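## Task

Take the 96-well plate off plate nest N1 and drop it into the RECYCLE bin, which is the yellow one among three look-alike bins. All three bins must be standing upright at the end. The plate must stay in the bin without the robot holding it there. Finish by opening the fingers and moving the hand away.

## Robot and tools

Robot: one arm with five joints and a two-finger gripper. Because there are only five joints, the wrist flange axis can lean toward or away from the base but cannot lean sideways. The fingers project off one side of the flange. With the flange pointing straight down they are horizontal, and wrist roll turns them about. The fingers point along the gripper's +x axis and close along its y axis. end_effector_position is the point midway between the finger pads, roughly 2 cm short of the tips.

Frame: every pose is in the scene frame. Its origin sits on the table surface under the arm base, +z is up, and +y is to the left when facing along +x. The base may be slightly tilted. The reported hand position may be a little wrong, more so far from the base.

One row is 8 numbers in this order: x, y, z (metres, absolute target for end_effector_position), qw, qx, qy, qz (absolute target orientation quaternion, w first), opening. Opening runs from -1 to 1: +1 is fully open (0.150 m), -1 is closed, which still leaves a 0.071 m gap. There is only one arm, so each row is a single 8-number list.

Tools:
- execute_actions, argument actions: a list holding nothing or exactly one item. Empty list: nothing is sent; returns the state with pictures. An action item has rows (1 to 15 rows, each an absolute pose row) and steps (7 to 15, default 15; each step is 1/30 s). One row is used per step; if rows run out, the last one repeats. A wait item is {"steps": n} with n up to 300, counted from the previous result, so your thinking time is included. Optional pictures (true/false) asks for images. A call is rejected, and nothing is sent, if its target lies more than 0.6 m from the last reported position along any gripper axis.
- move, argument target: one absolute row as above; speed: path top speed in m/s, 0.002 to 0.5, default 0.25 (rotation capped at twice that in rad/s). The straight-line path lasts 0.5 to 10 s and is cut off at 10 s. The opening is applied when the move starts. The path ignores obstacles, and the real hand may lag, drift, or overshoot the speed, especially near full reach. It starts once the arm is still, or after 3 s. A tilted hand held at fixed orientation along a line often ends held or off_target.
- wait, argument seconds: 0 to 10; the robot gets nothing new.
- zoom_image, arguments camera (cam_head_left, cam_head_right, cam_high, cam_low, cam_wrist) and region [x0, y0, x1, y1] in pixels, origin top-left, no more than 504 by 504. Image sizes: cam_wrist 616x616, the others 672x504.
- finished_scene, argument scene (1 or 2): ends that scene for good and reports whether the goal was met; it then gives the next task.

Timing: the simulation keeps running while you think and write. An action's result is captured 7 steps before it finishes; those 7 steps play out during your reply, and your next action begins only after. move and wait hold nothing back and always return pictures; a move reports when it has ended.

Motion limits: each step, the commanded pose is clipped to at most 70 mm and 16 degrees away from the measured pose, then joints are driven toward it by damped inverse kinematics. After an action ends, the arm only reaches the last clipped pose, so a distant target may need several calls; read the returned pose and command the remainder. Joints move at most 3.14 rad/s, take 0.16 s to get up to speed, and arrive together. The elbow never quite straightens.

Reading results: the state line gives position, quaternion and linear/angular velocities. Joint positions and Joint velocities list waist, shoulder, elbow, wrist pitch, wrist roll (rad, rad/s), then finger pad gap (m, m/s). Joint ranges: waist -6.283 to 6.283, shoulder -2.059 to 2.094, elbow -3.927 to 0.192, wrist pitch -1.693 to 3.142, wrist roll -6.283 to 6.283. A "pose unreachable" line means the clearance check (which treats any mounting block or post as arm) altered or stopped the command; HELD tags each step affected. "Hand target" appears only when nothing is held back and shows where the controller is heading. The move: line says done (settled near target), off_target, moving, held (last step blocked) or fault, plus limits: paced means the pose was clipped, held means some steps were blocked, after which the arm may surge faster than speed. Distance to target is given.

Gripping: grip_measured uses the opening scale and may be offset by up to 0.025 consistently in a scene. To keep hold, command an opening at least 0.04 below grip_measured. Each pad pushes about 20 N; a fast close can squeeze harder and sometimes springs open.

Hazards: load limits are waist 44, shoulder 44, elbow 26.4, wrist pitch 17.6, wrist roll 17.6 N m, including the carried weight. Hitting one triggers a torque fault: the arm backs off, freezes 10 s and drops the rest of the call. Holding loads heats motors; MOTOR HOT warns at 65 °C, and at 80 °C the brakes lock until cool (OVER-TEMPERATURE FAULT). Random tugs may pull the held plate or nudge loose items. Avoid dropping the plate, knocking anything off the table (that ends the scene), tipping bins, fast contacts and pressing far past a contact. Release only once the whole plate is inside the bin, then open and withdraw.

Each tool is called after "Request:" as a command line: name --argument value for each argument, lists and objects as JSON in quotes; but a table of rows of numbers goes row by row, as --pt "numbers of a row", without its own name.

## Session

Request:
execute_actions --actions '[]'

Scene clock: 0.00 s of 8400.00 s.
end_effector_position=(+0.1959, -0.4153, +0.1233) grip_measured=+1.00 end_effector_quat_wxyz=(+0.953, +0.224, +0.081, -0.185) end_effector_velocity=(-0.000, +0.000, -0.000) end_effector_angular_velocity=(+0.000, +0.000, -0.000)
Joint positions: [-1.397  0.431 -0.848  0.915 -1.027  0.15 ]
Joint velocities: [-0.  0.  0. -0.  0.  0.]
Hand target: +0.196, -0.415, +0.123; +0.953, +0.224, +0.081, -0.185

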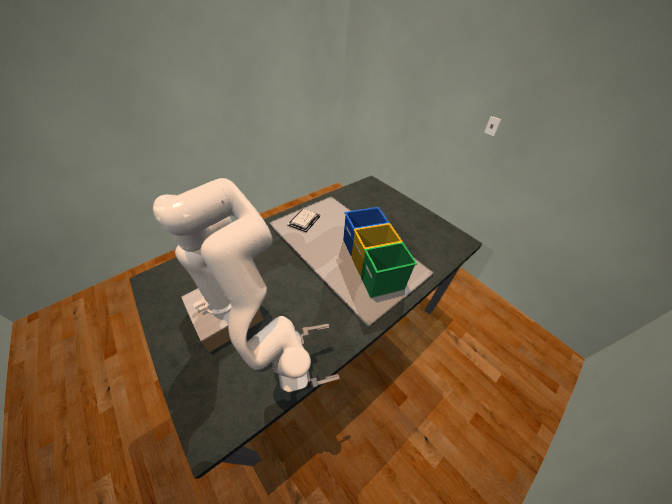

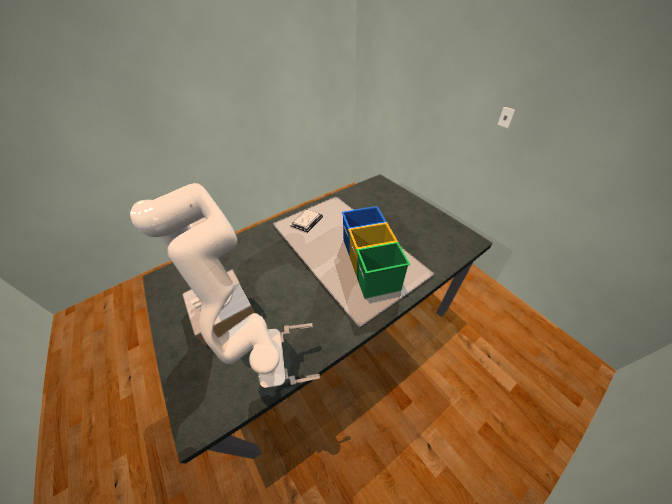

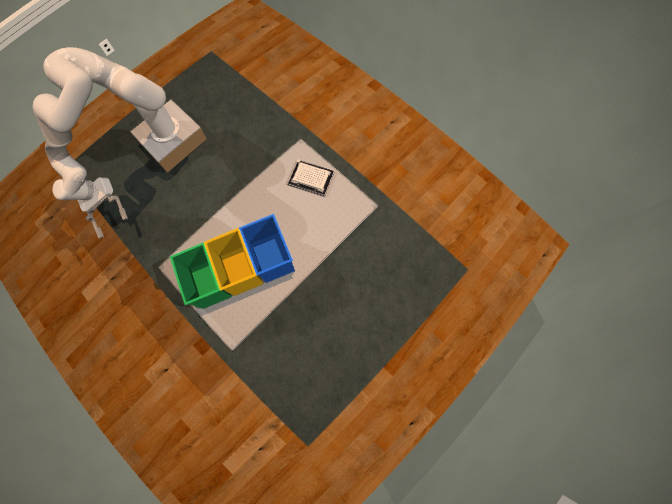

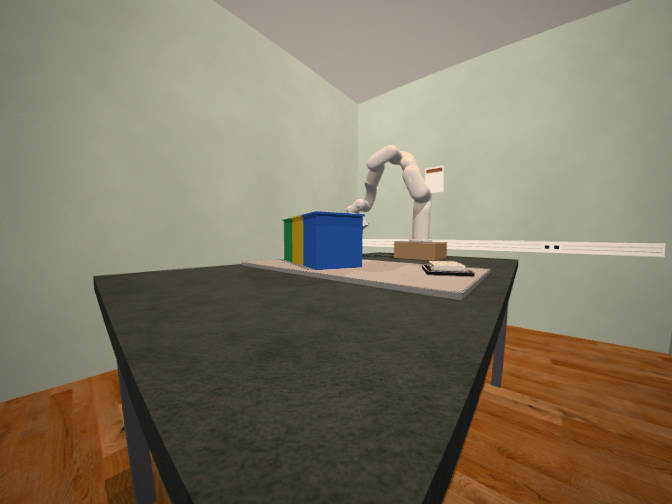

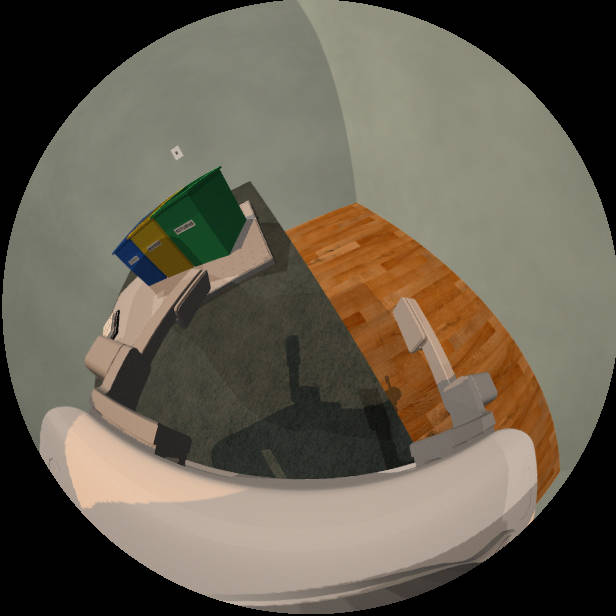

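Request:
move --target '[0.5,0.16,0.15,0.966,0,0,0.259,1]'

action 0: the call puts the target (arm/x, arm/y, arm/z) 0.607 m from end_effector_position in the last result along the gripper's own y axis as it stood there; a target may be at most 0.6 m away along each of those axes, so nothing of the call was run and nothing moved. Command a nearer target, and go on from there in a later call.

Request:
move --target '[0.48,0.13,0.15,0.966,0,0,0.259,1]'

Scene clock: 3.63 s of 8400.00 s.
end_effector_position=(+0.4793, +0.1311, +0.1498) grip_measured=+1.00 end_effector_quat_wxyz=(+0.966, -0.008, +0.001, +0.259) end_effector_velocity=(+0.002, +0.002, -0.000) end_effector_angular_velocity=(+0.000, -0.002, +0.003)
Joint positions: [ 0.171  0.31  -0.504  0.198 -0.365  0.15 ]
Joint velocities: [ 0.003  0.005 -0.006 -0.001  0.     0.   ]
Hand target: +0.479, +0.131, +0.150; +0.966, -0.008, +0.001, +0.259
Off the commanded pose: 0.001 m, 1 deg.
Kept back: nothing.
move: done

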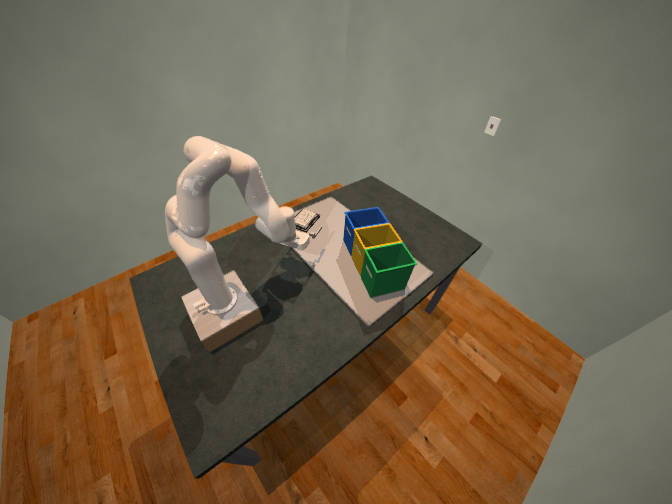

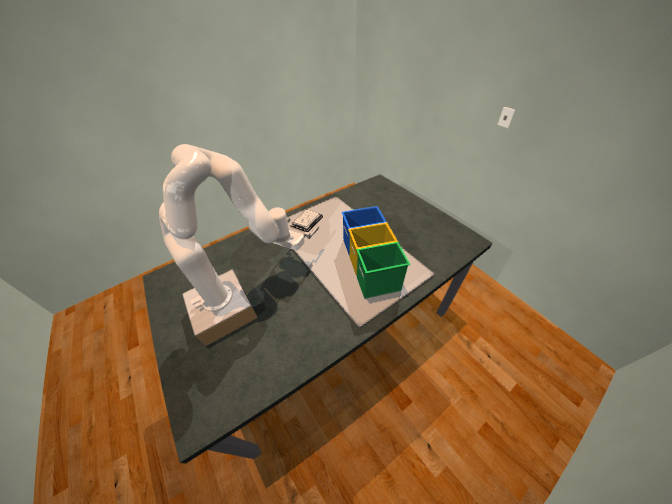

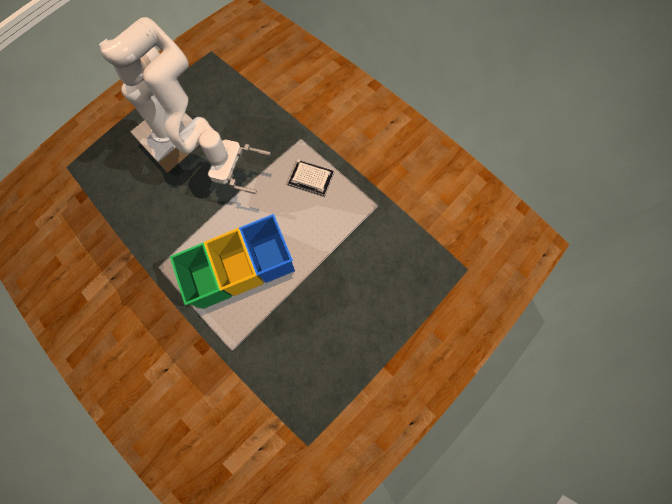

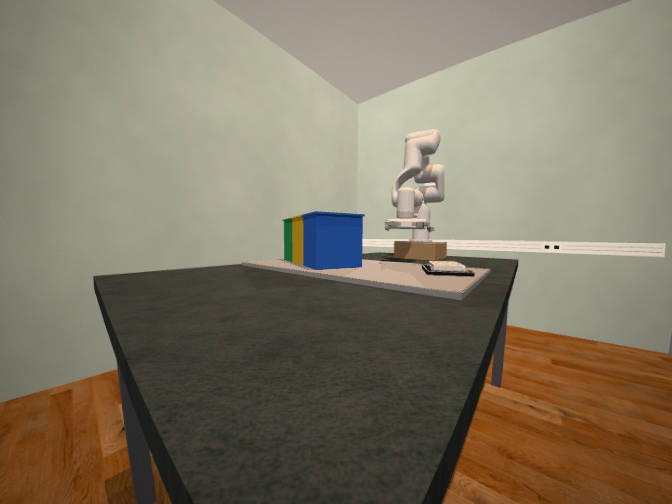

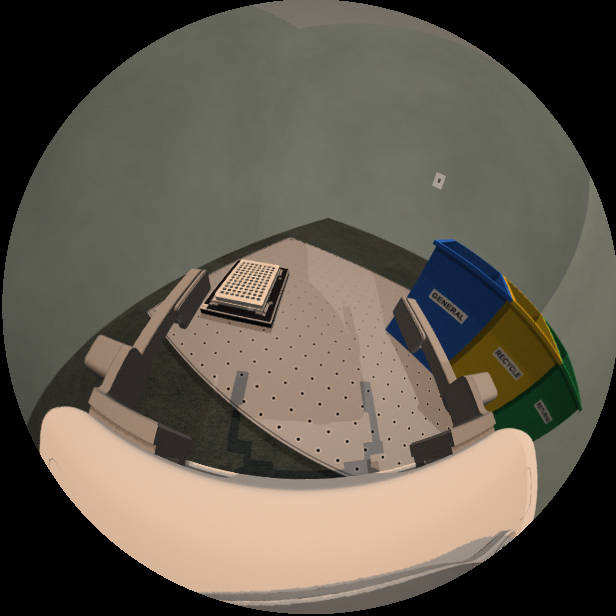

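Request:
move --target '[0.58,0.255,0.11,0.966,0,0,0.259,1]'

Scene clock: 5.17 s of 8400.00 s.
end_effector_position=(+0.5794, +0.2551, +0.1100) grip_measured=+1.00 end_effector_quat_wxyz=(+0.966, -0.008, -0.001, +0.259) end_effector_velocity=(+0.001, +0.001, -0.001) end_effector_angular_velocity=(+0.000, -0.000, +0.001)
Joint positions: [ 0.394  0.673 -1.024  0.35  -0.143  0.15 ]
Joint velocities: [ 0.001  0.005 -0.008  0.002  0.     0.   ]
Hand target: +0.580, +0.255, +0.110; +0.966, -0.008, -0.001, +0.259
Off the commanded pose: 0.001 m, 1 deg.
Kept back: nothing.
move: done

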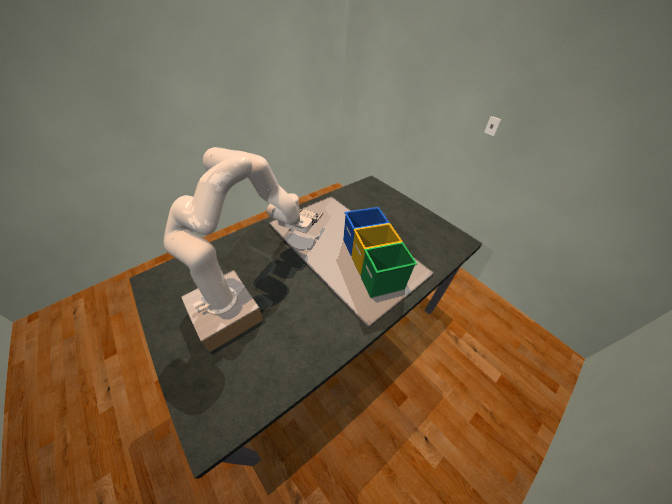

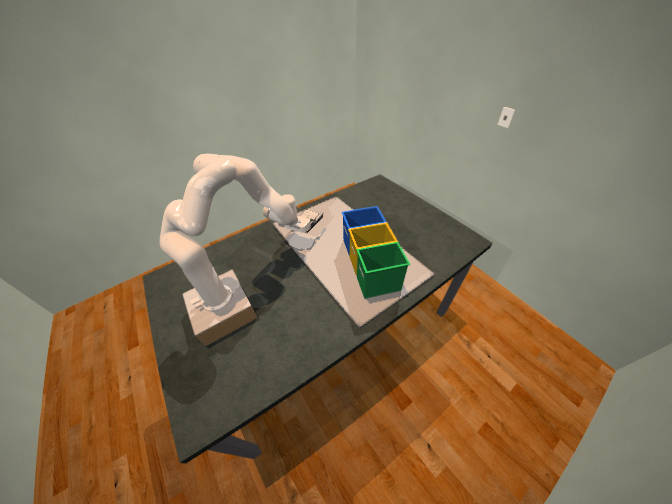

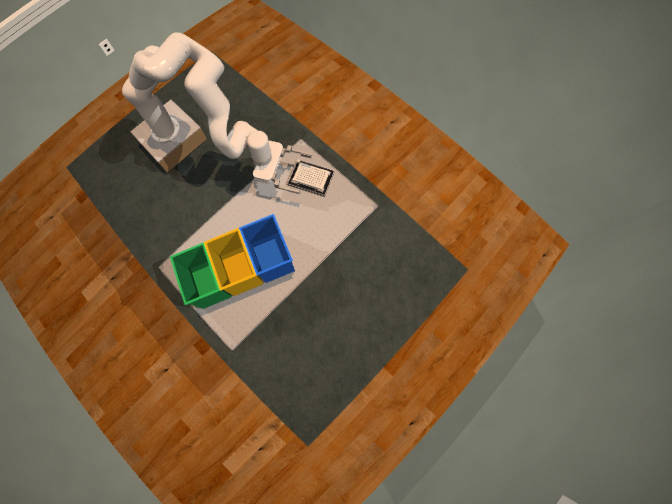

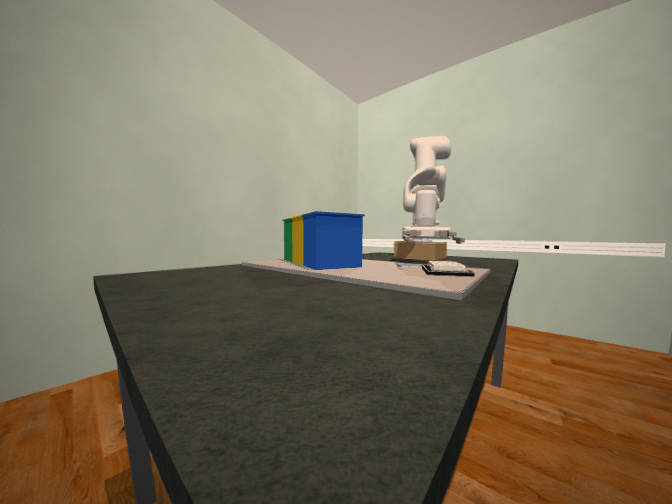

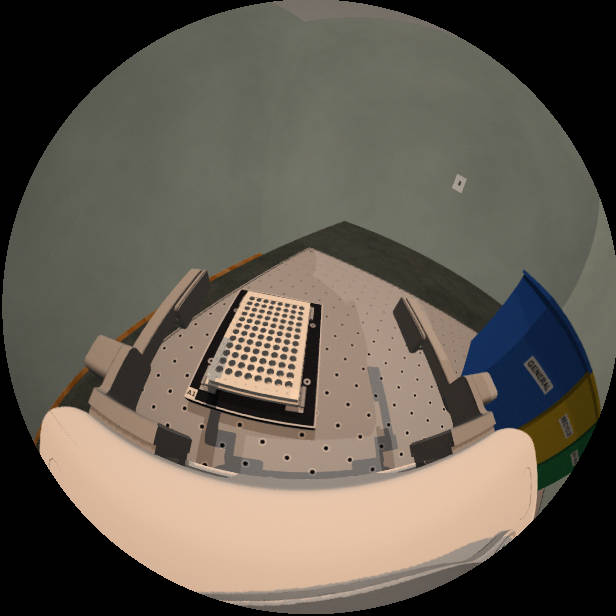

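Request:
move --target '[0.607,0.309,0.09,0.951,0,0,0.309,0]' --speed 0.15

Scene clock: 6.37 s of 8400.00 s.
end_effector_position=(+0.6067, +0.3089, +0.0901) grip_measured=+0.00 end_effector_quat_wxyz=(+0.951, -0.008, -0.001, +0.309) end_effector_velocity=(+0.000, +0.002, -0.001) end_effector_angular_velocity=(-0.001, +0.001, +0.004)
Joint positions: [ 0.441  0.825 -1.255  0.428 -0.2    0.111]
Joint velocities: [ 0.003  0.004 -0.006  0.003 -0.001 -0.   ]
Hand target: +0.607, +0.309, +0.090; +0.951, -0.008, -0.001, +0.309
Off the commanded pose: 0.000 m, 1 deg.
Kept back: nothing.
move: done

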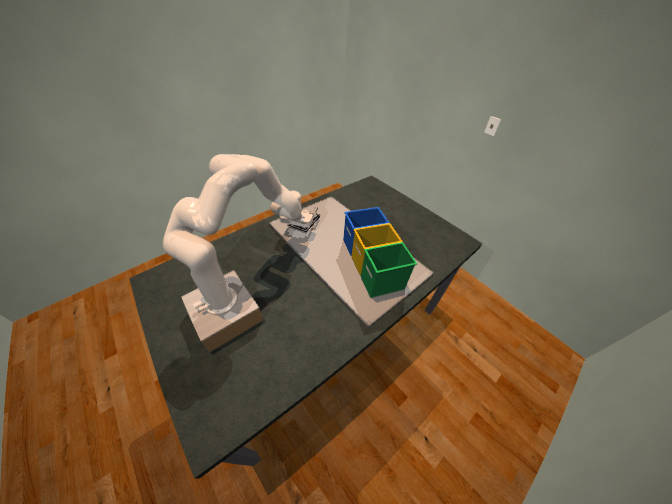

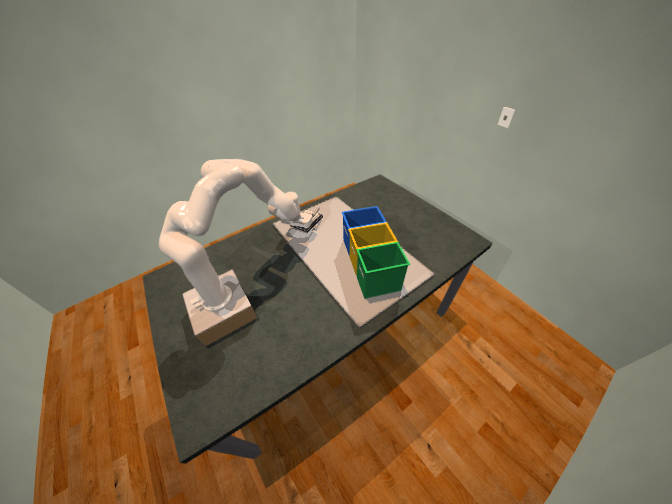

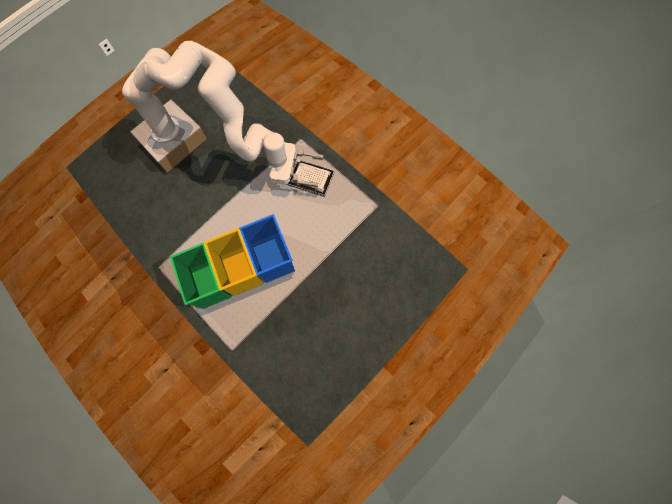

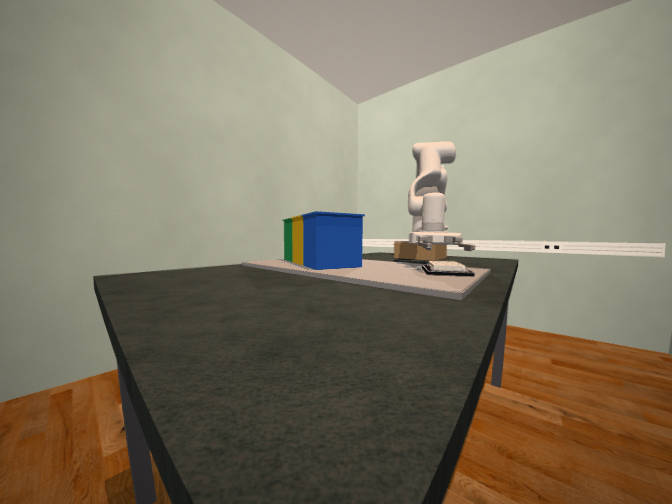

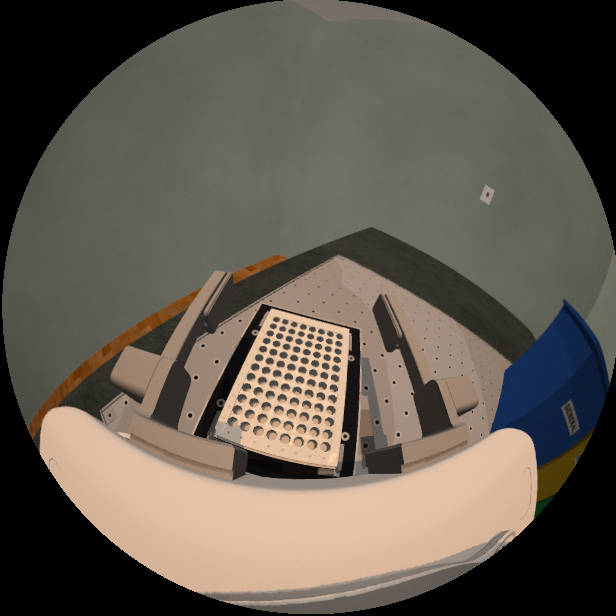

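Request:
move --target '[0.603,0.317,0.055,0.964,0,0,0.267,-0.1]' --speed 0.06

Scene clock: 7.70 s of 8400.00 s.
end_effector_position=(+0.6031, +0.3170, +0.0553) grip_measured=-0.10 end_effector_quat_wxyz=(+0.964, -0.008, -0.002, +0.267) end_effector_velocity=(+0.002, +0.001, +0.001) end_effector_angular_velocity=(+0.003, -0.006, -0.006)
Joint positions: [ 0.482  0.92  -1.297  0.374 -0.072  0.107]
Joint velocities: [ 0.002  0.004 -0.006 -0.004  0.008  0.   ]
Hand target: +0.603, +0.317, +0.055; +0.964, -0.008, -0.002, +0.267
Off the commanded pose: 0.000 m, 1 deg.
Kept back: nothing.
move: done

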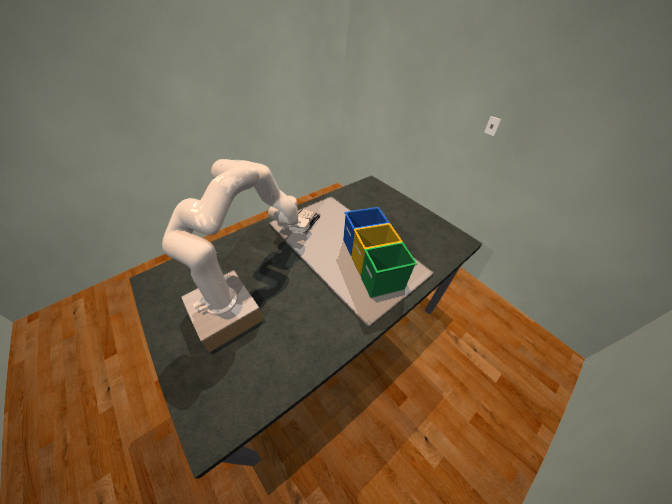

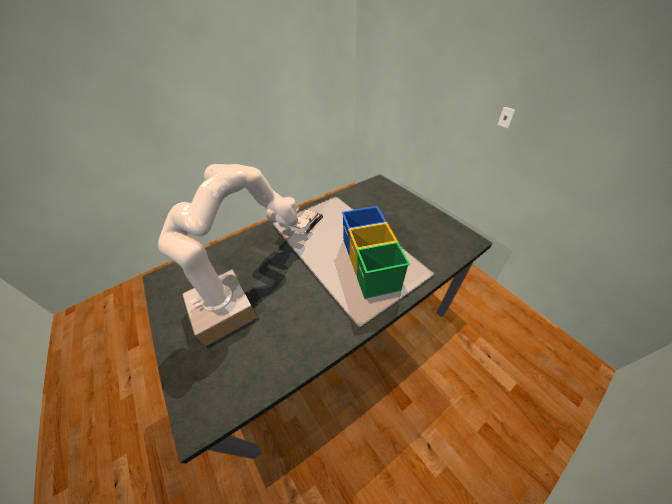

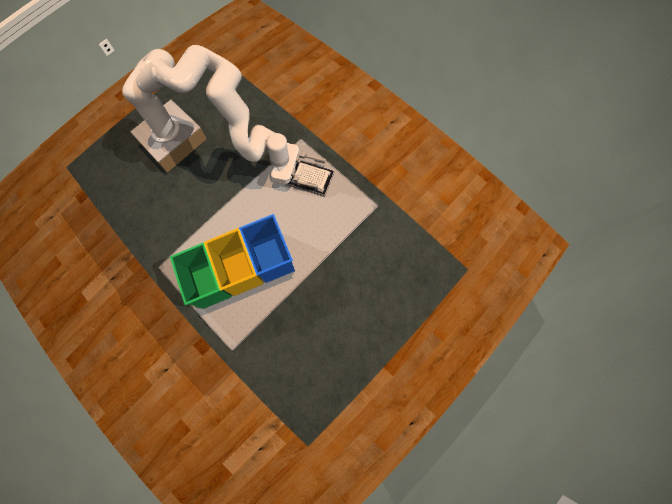

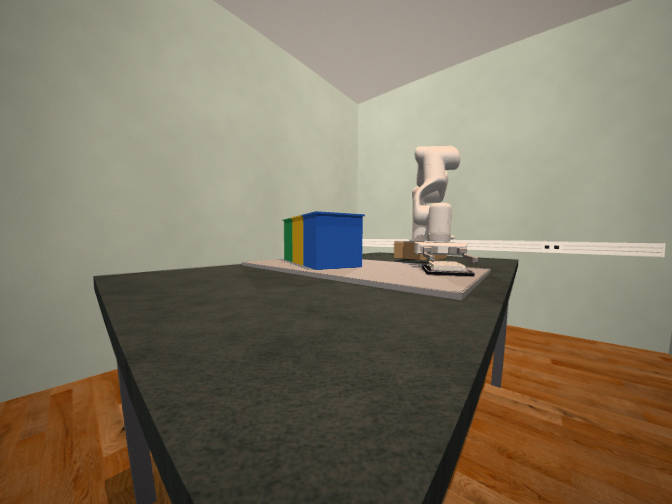

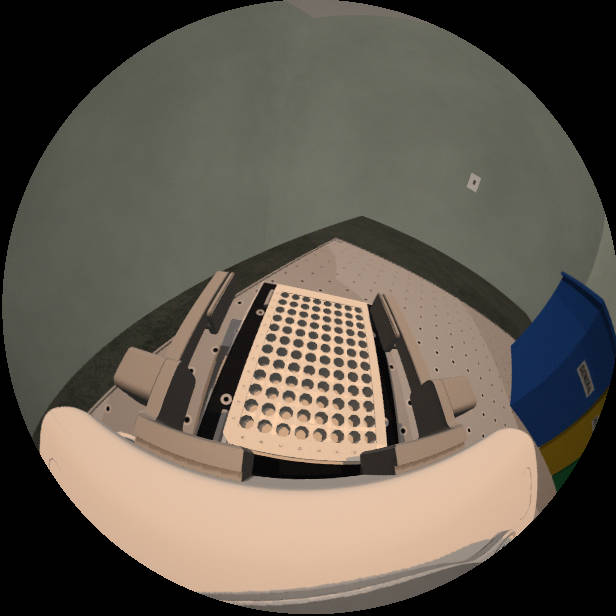

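Request:
move --target '[0.607,0.310,0.032,0.968,0,0,0.25,-0.35]' --speed 0.03

Scene clock: 8.97 s of 8400.00 s.
end_effector_position=(+0.6123, +0.3132, +0.0438) grip_measured=-0.35 end_effector_quat_wxyz=(+0.968, -0.005, -0.013, +0.250) end_effector_velocity=(-0.000, -0.000, +0.000) end_effector_angular_velocity=(+0.004, -0.007, -0.004)
Joint positions: [ 0.478  0.975 -1.339  0.338 -0.041  0.097]
Joint velocities: [ 0.001  0.002  0.004 -0.014  0.005 -0.   ]
Hand target: +0.607, +0.310, +0.032; +0.968, -0.008, -0.002, +0.250
Off the commanded pose: 0.013 m, 2 deg.
Kept back: nothing.
move: off_target

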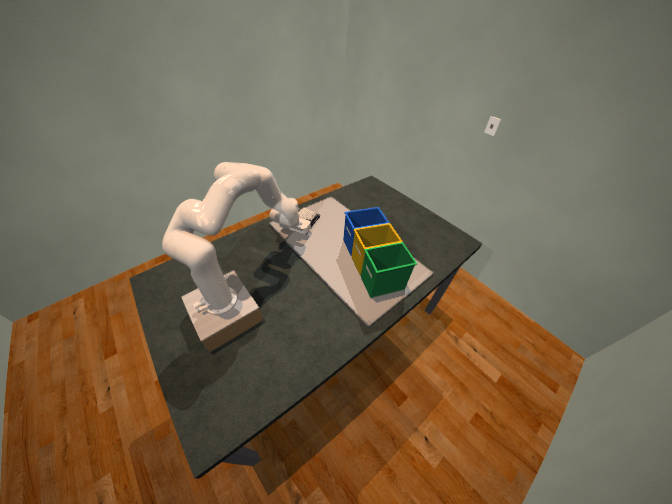

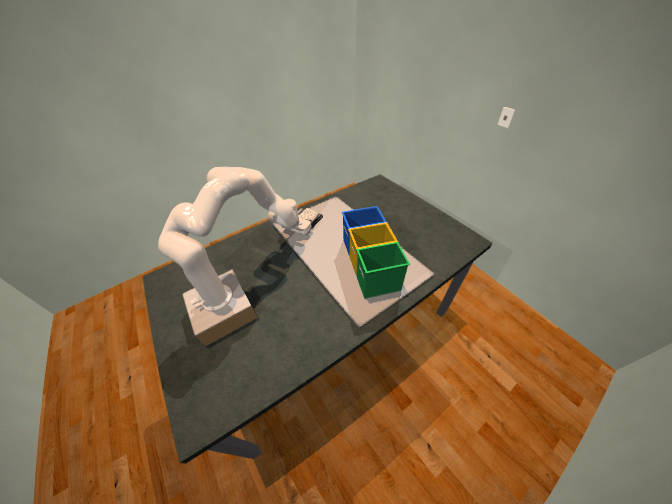

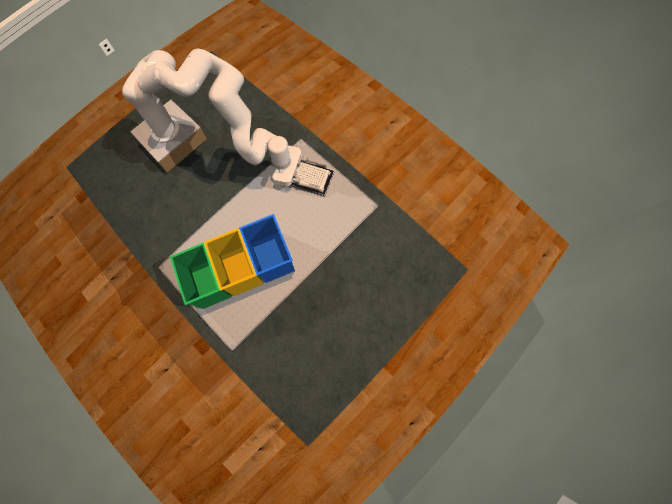

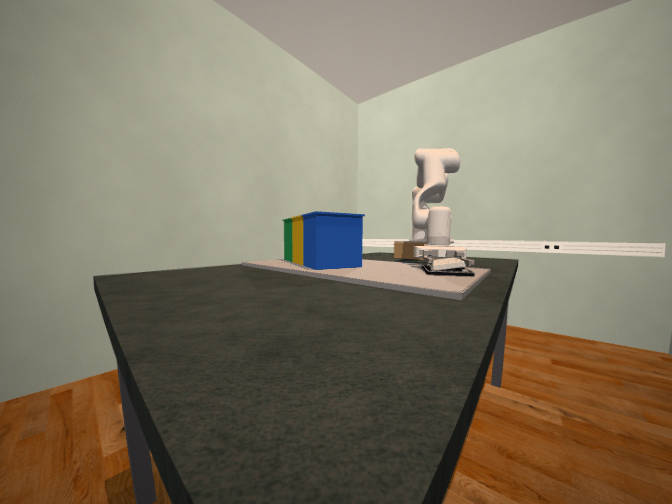

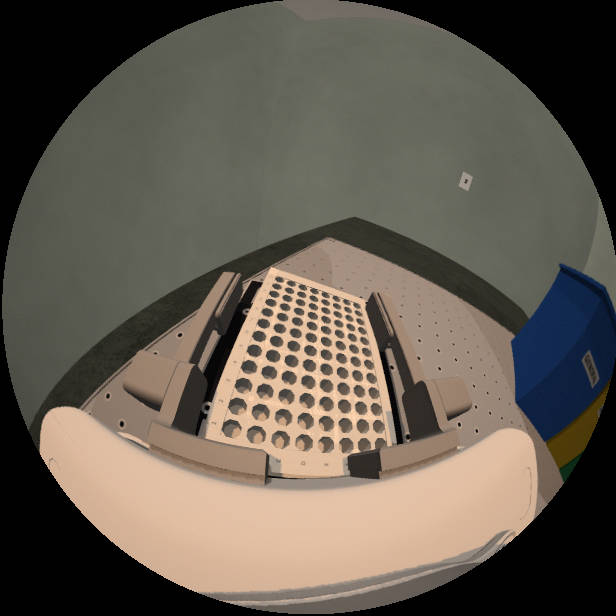

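Request:
move --target '[0.572,0.290,0.06,0.968,0,0,0.25,-0.35]' --speed 0.05

Request:
move --target '[0.572,0.290,0.032,0.968,0,0,0.25,-0.35]' --speed 0.03

Scene clock: 10.57 s of 8400.00 s.
end_effector_position=(+0.5722, +0.2900, +0.0599) grip_measured=-0.35 end_effector_quat_wxyz=(+0.968, -0.008, -0.002, +0.250) end_effector_velocity=(-0.002, -0.000, +0.000) end_effector_angular_velocity=(-0.000, +0.001, +0.001)
Joint positions: [ 0.472  0.835 -1.118  0.281 -0.046  0.097]
Joint velocities: [ 0.001 -0.004  0.007 -0.002 -0.     0.   ]
Hand target: +0.572, +0.290, +0.060; +0.968, -0.008, -0.002, +0.250
Off the commanded pose: 0.000 m, 1 deg.
Kept back: nothing.
move: done

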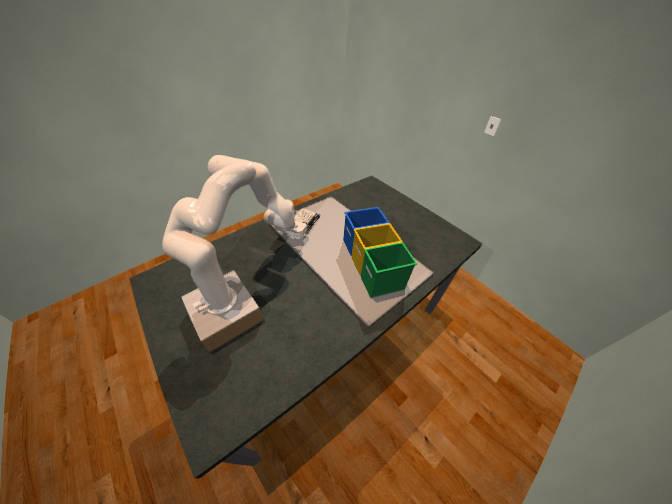

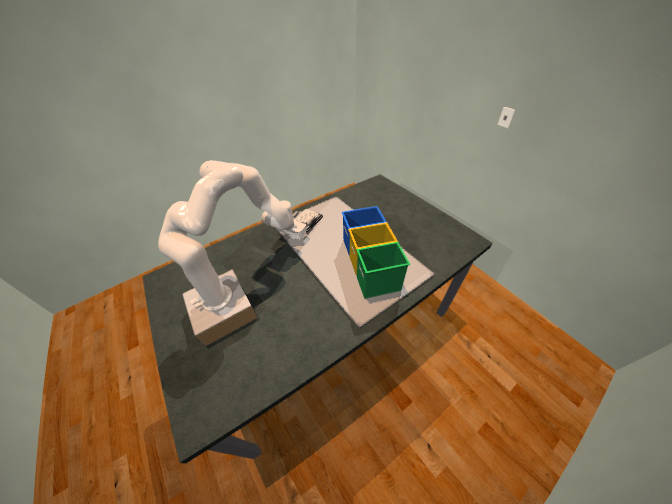

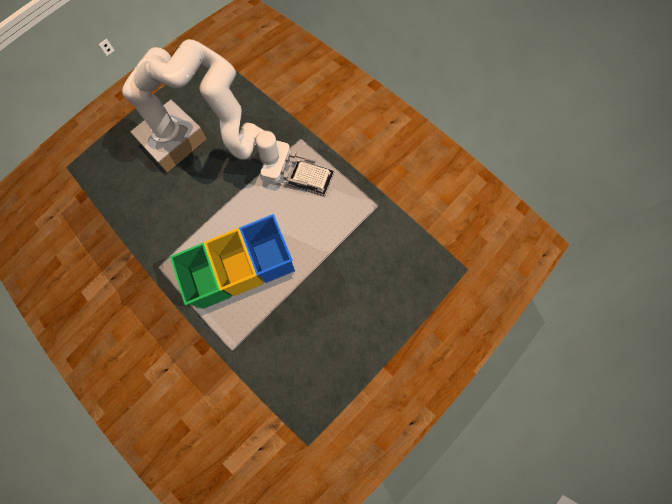

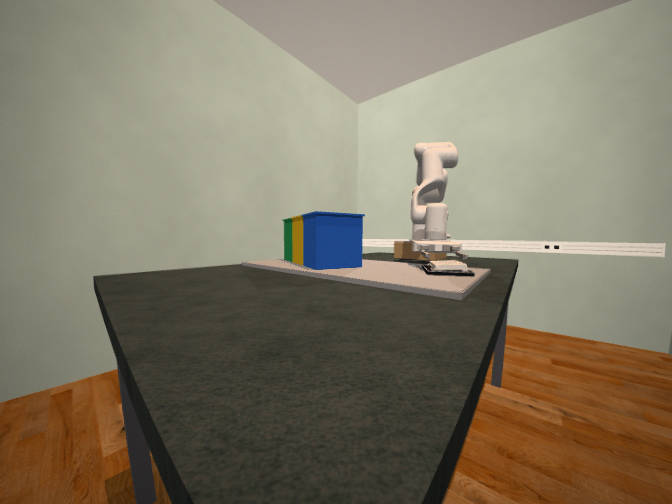

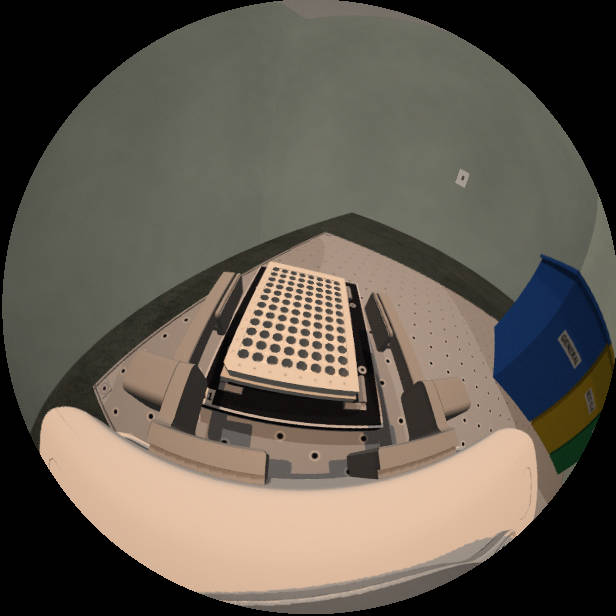

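Scene clock: 11.77 s of 8400.00 s.
end_effector_position=(+0.5735, +0.2908, +0.0353) grip_measured=-0.35 end_effector_quat_wxyz=(+0.968, -0.007, -0.005, +0.250) end_effector_velocity=(+0.001, -0.001, -0.003) end_effector_angular_velocity=(+0.000, -0.001, -0.001)
Joint positions: [ 0.473  0.915 -1.164  0.24  -0.046  0.097]
Joint velocities: [-0.001  0.009 -0.006 -0.004  0.    -0.   ]
Hand target: +0.572, +0.290, +0.032; +0.968, -0.008, -0.002, +0.250
Off the commanded pose: 0.004 m, 1 deg.
Kept back: nothing.
move: off_target

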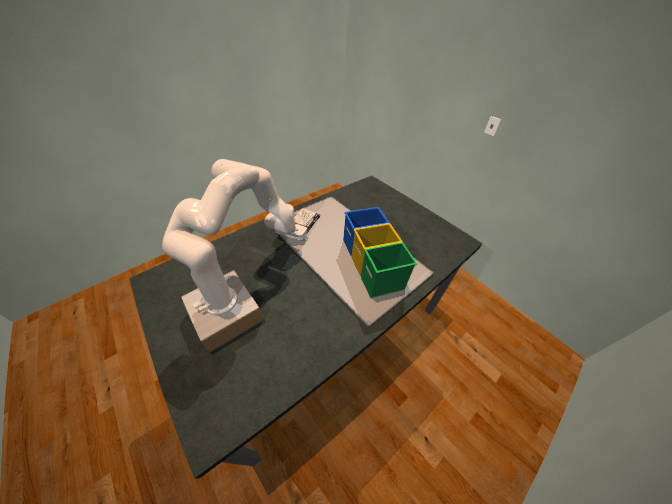

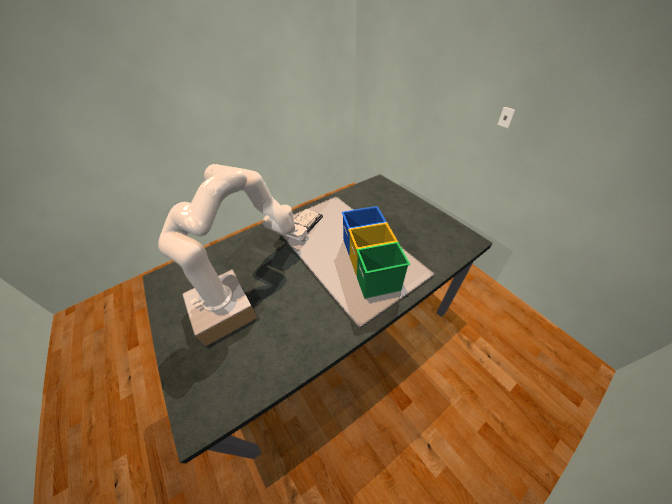

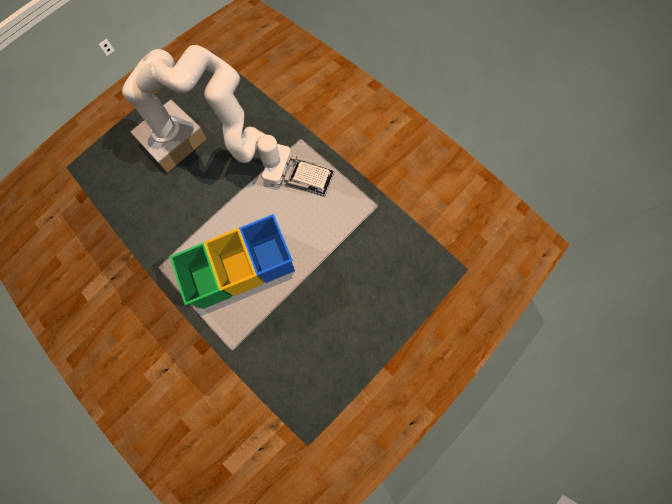

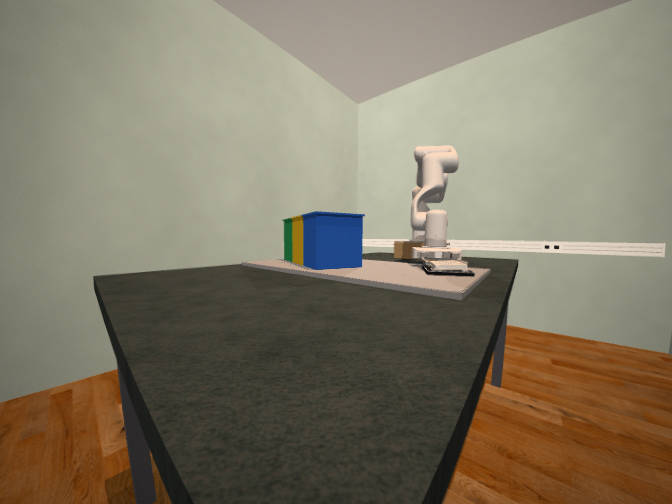

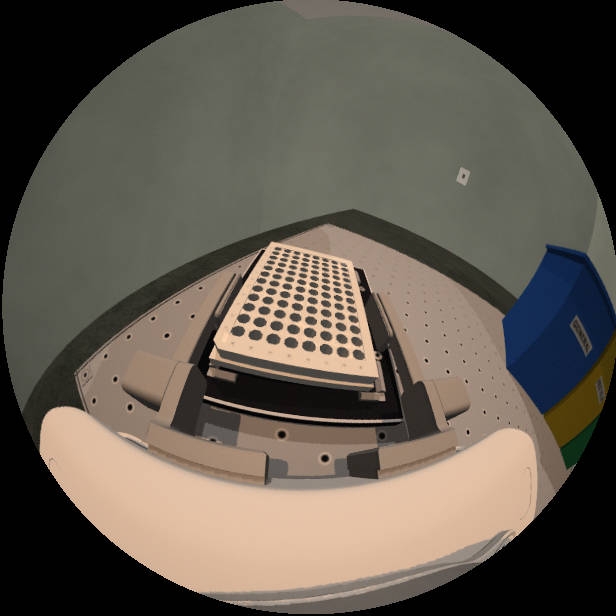

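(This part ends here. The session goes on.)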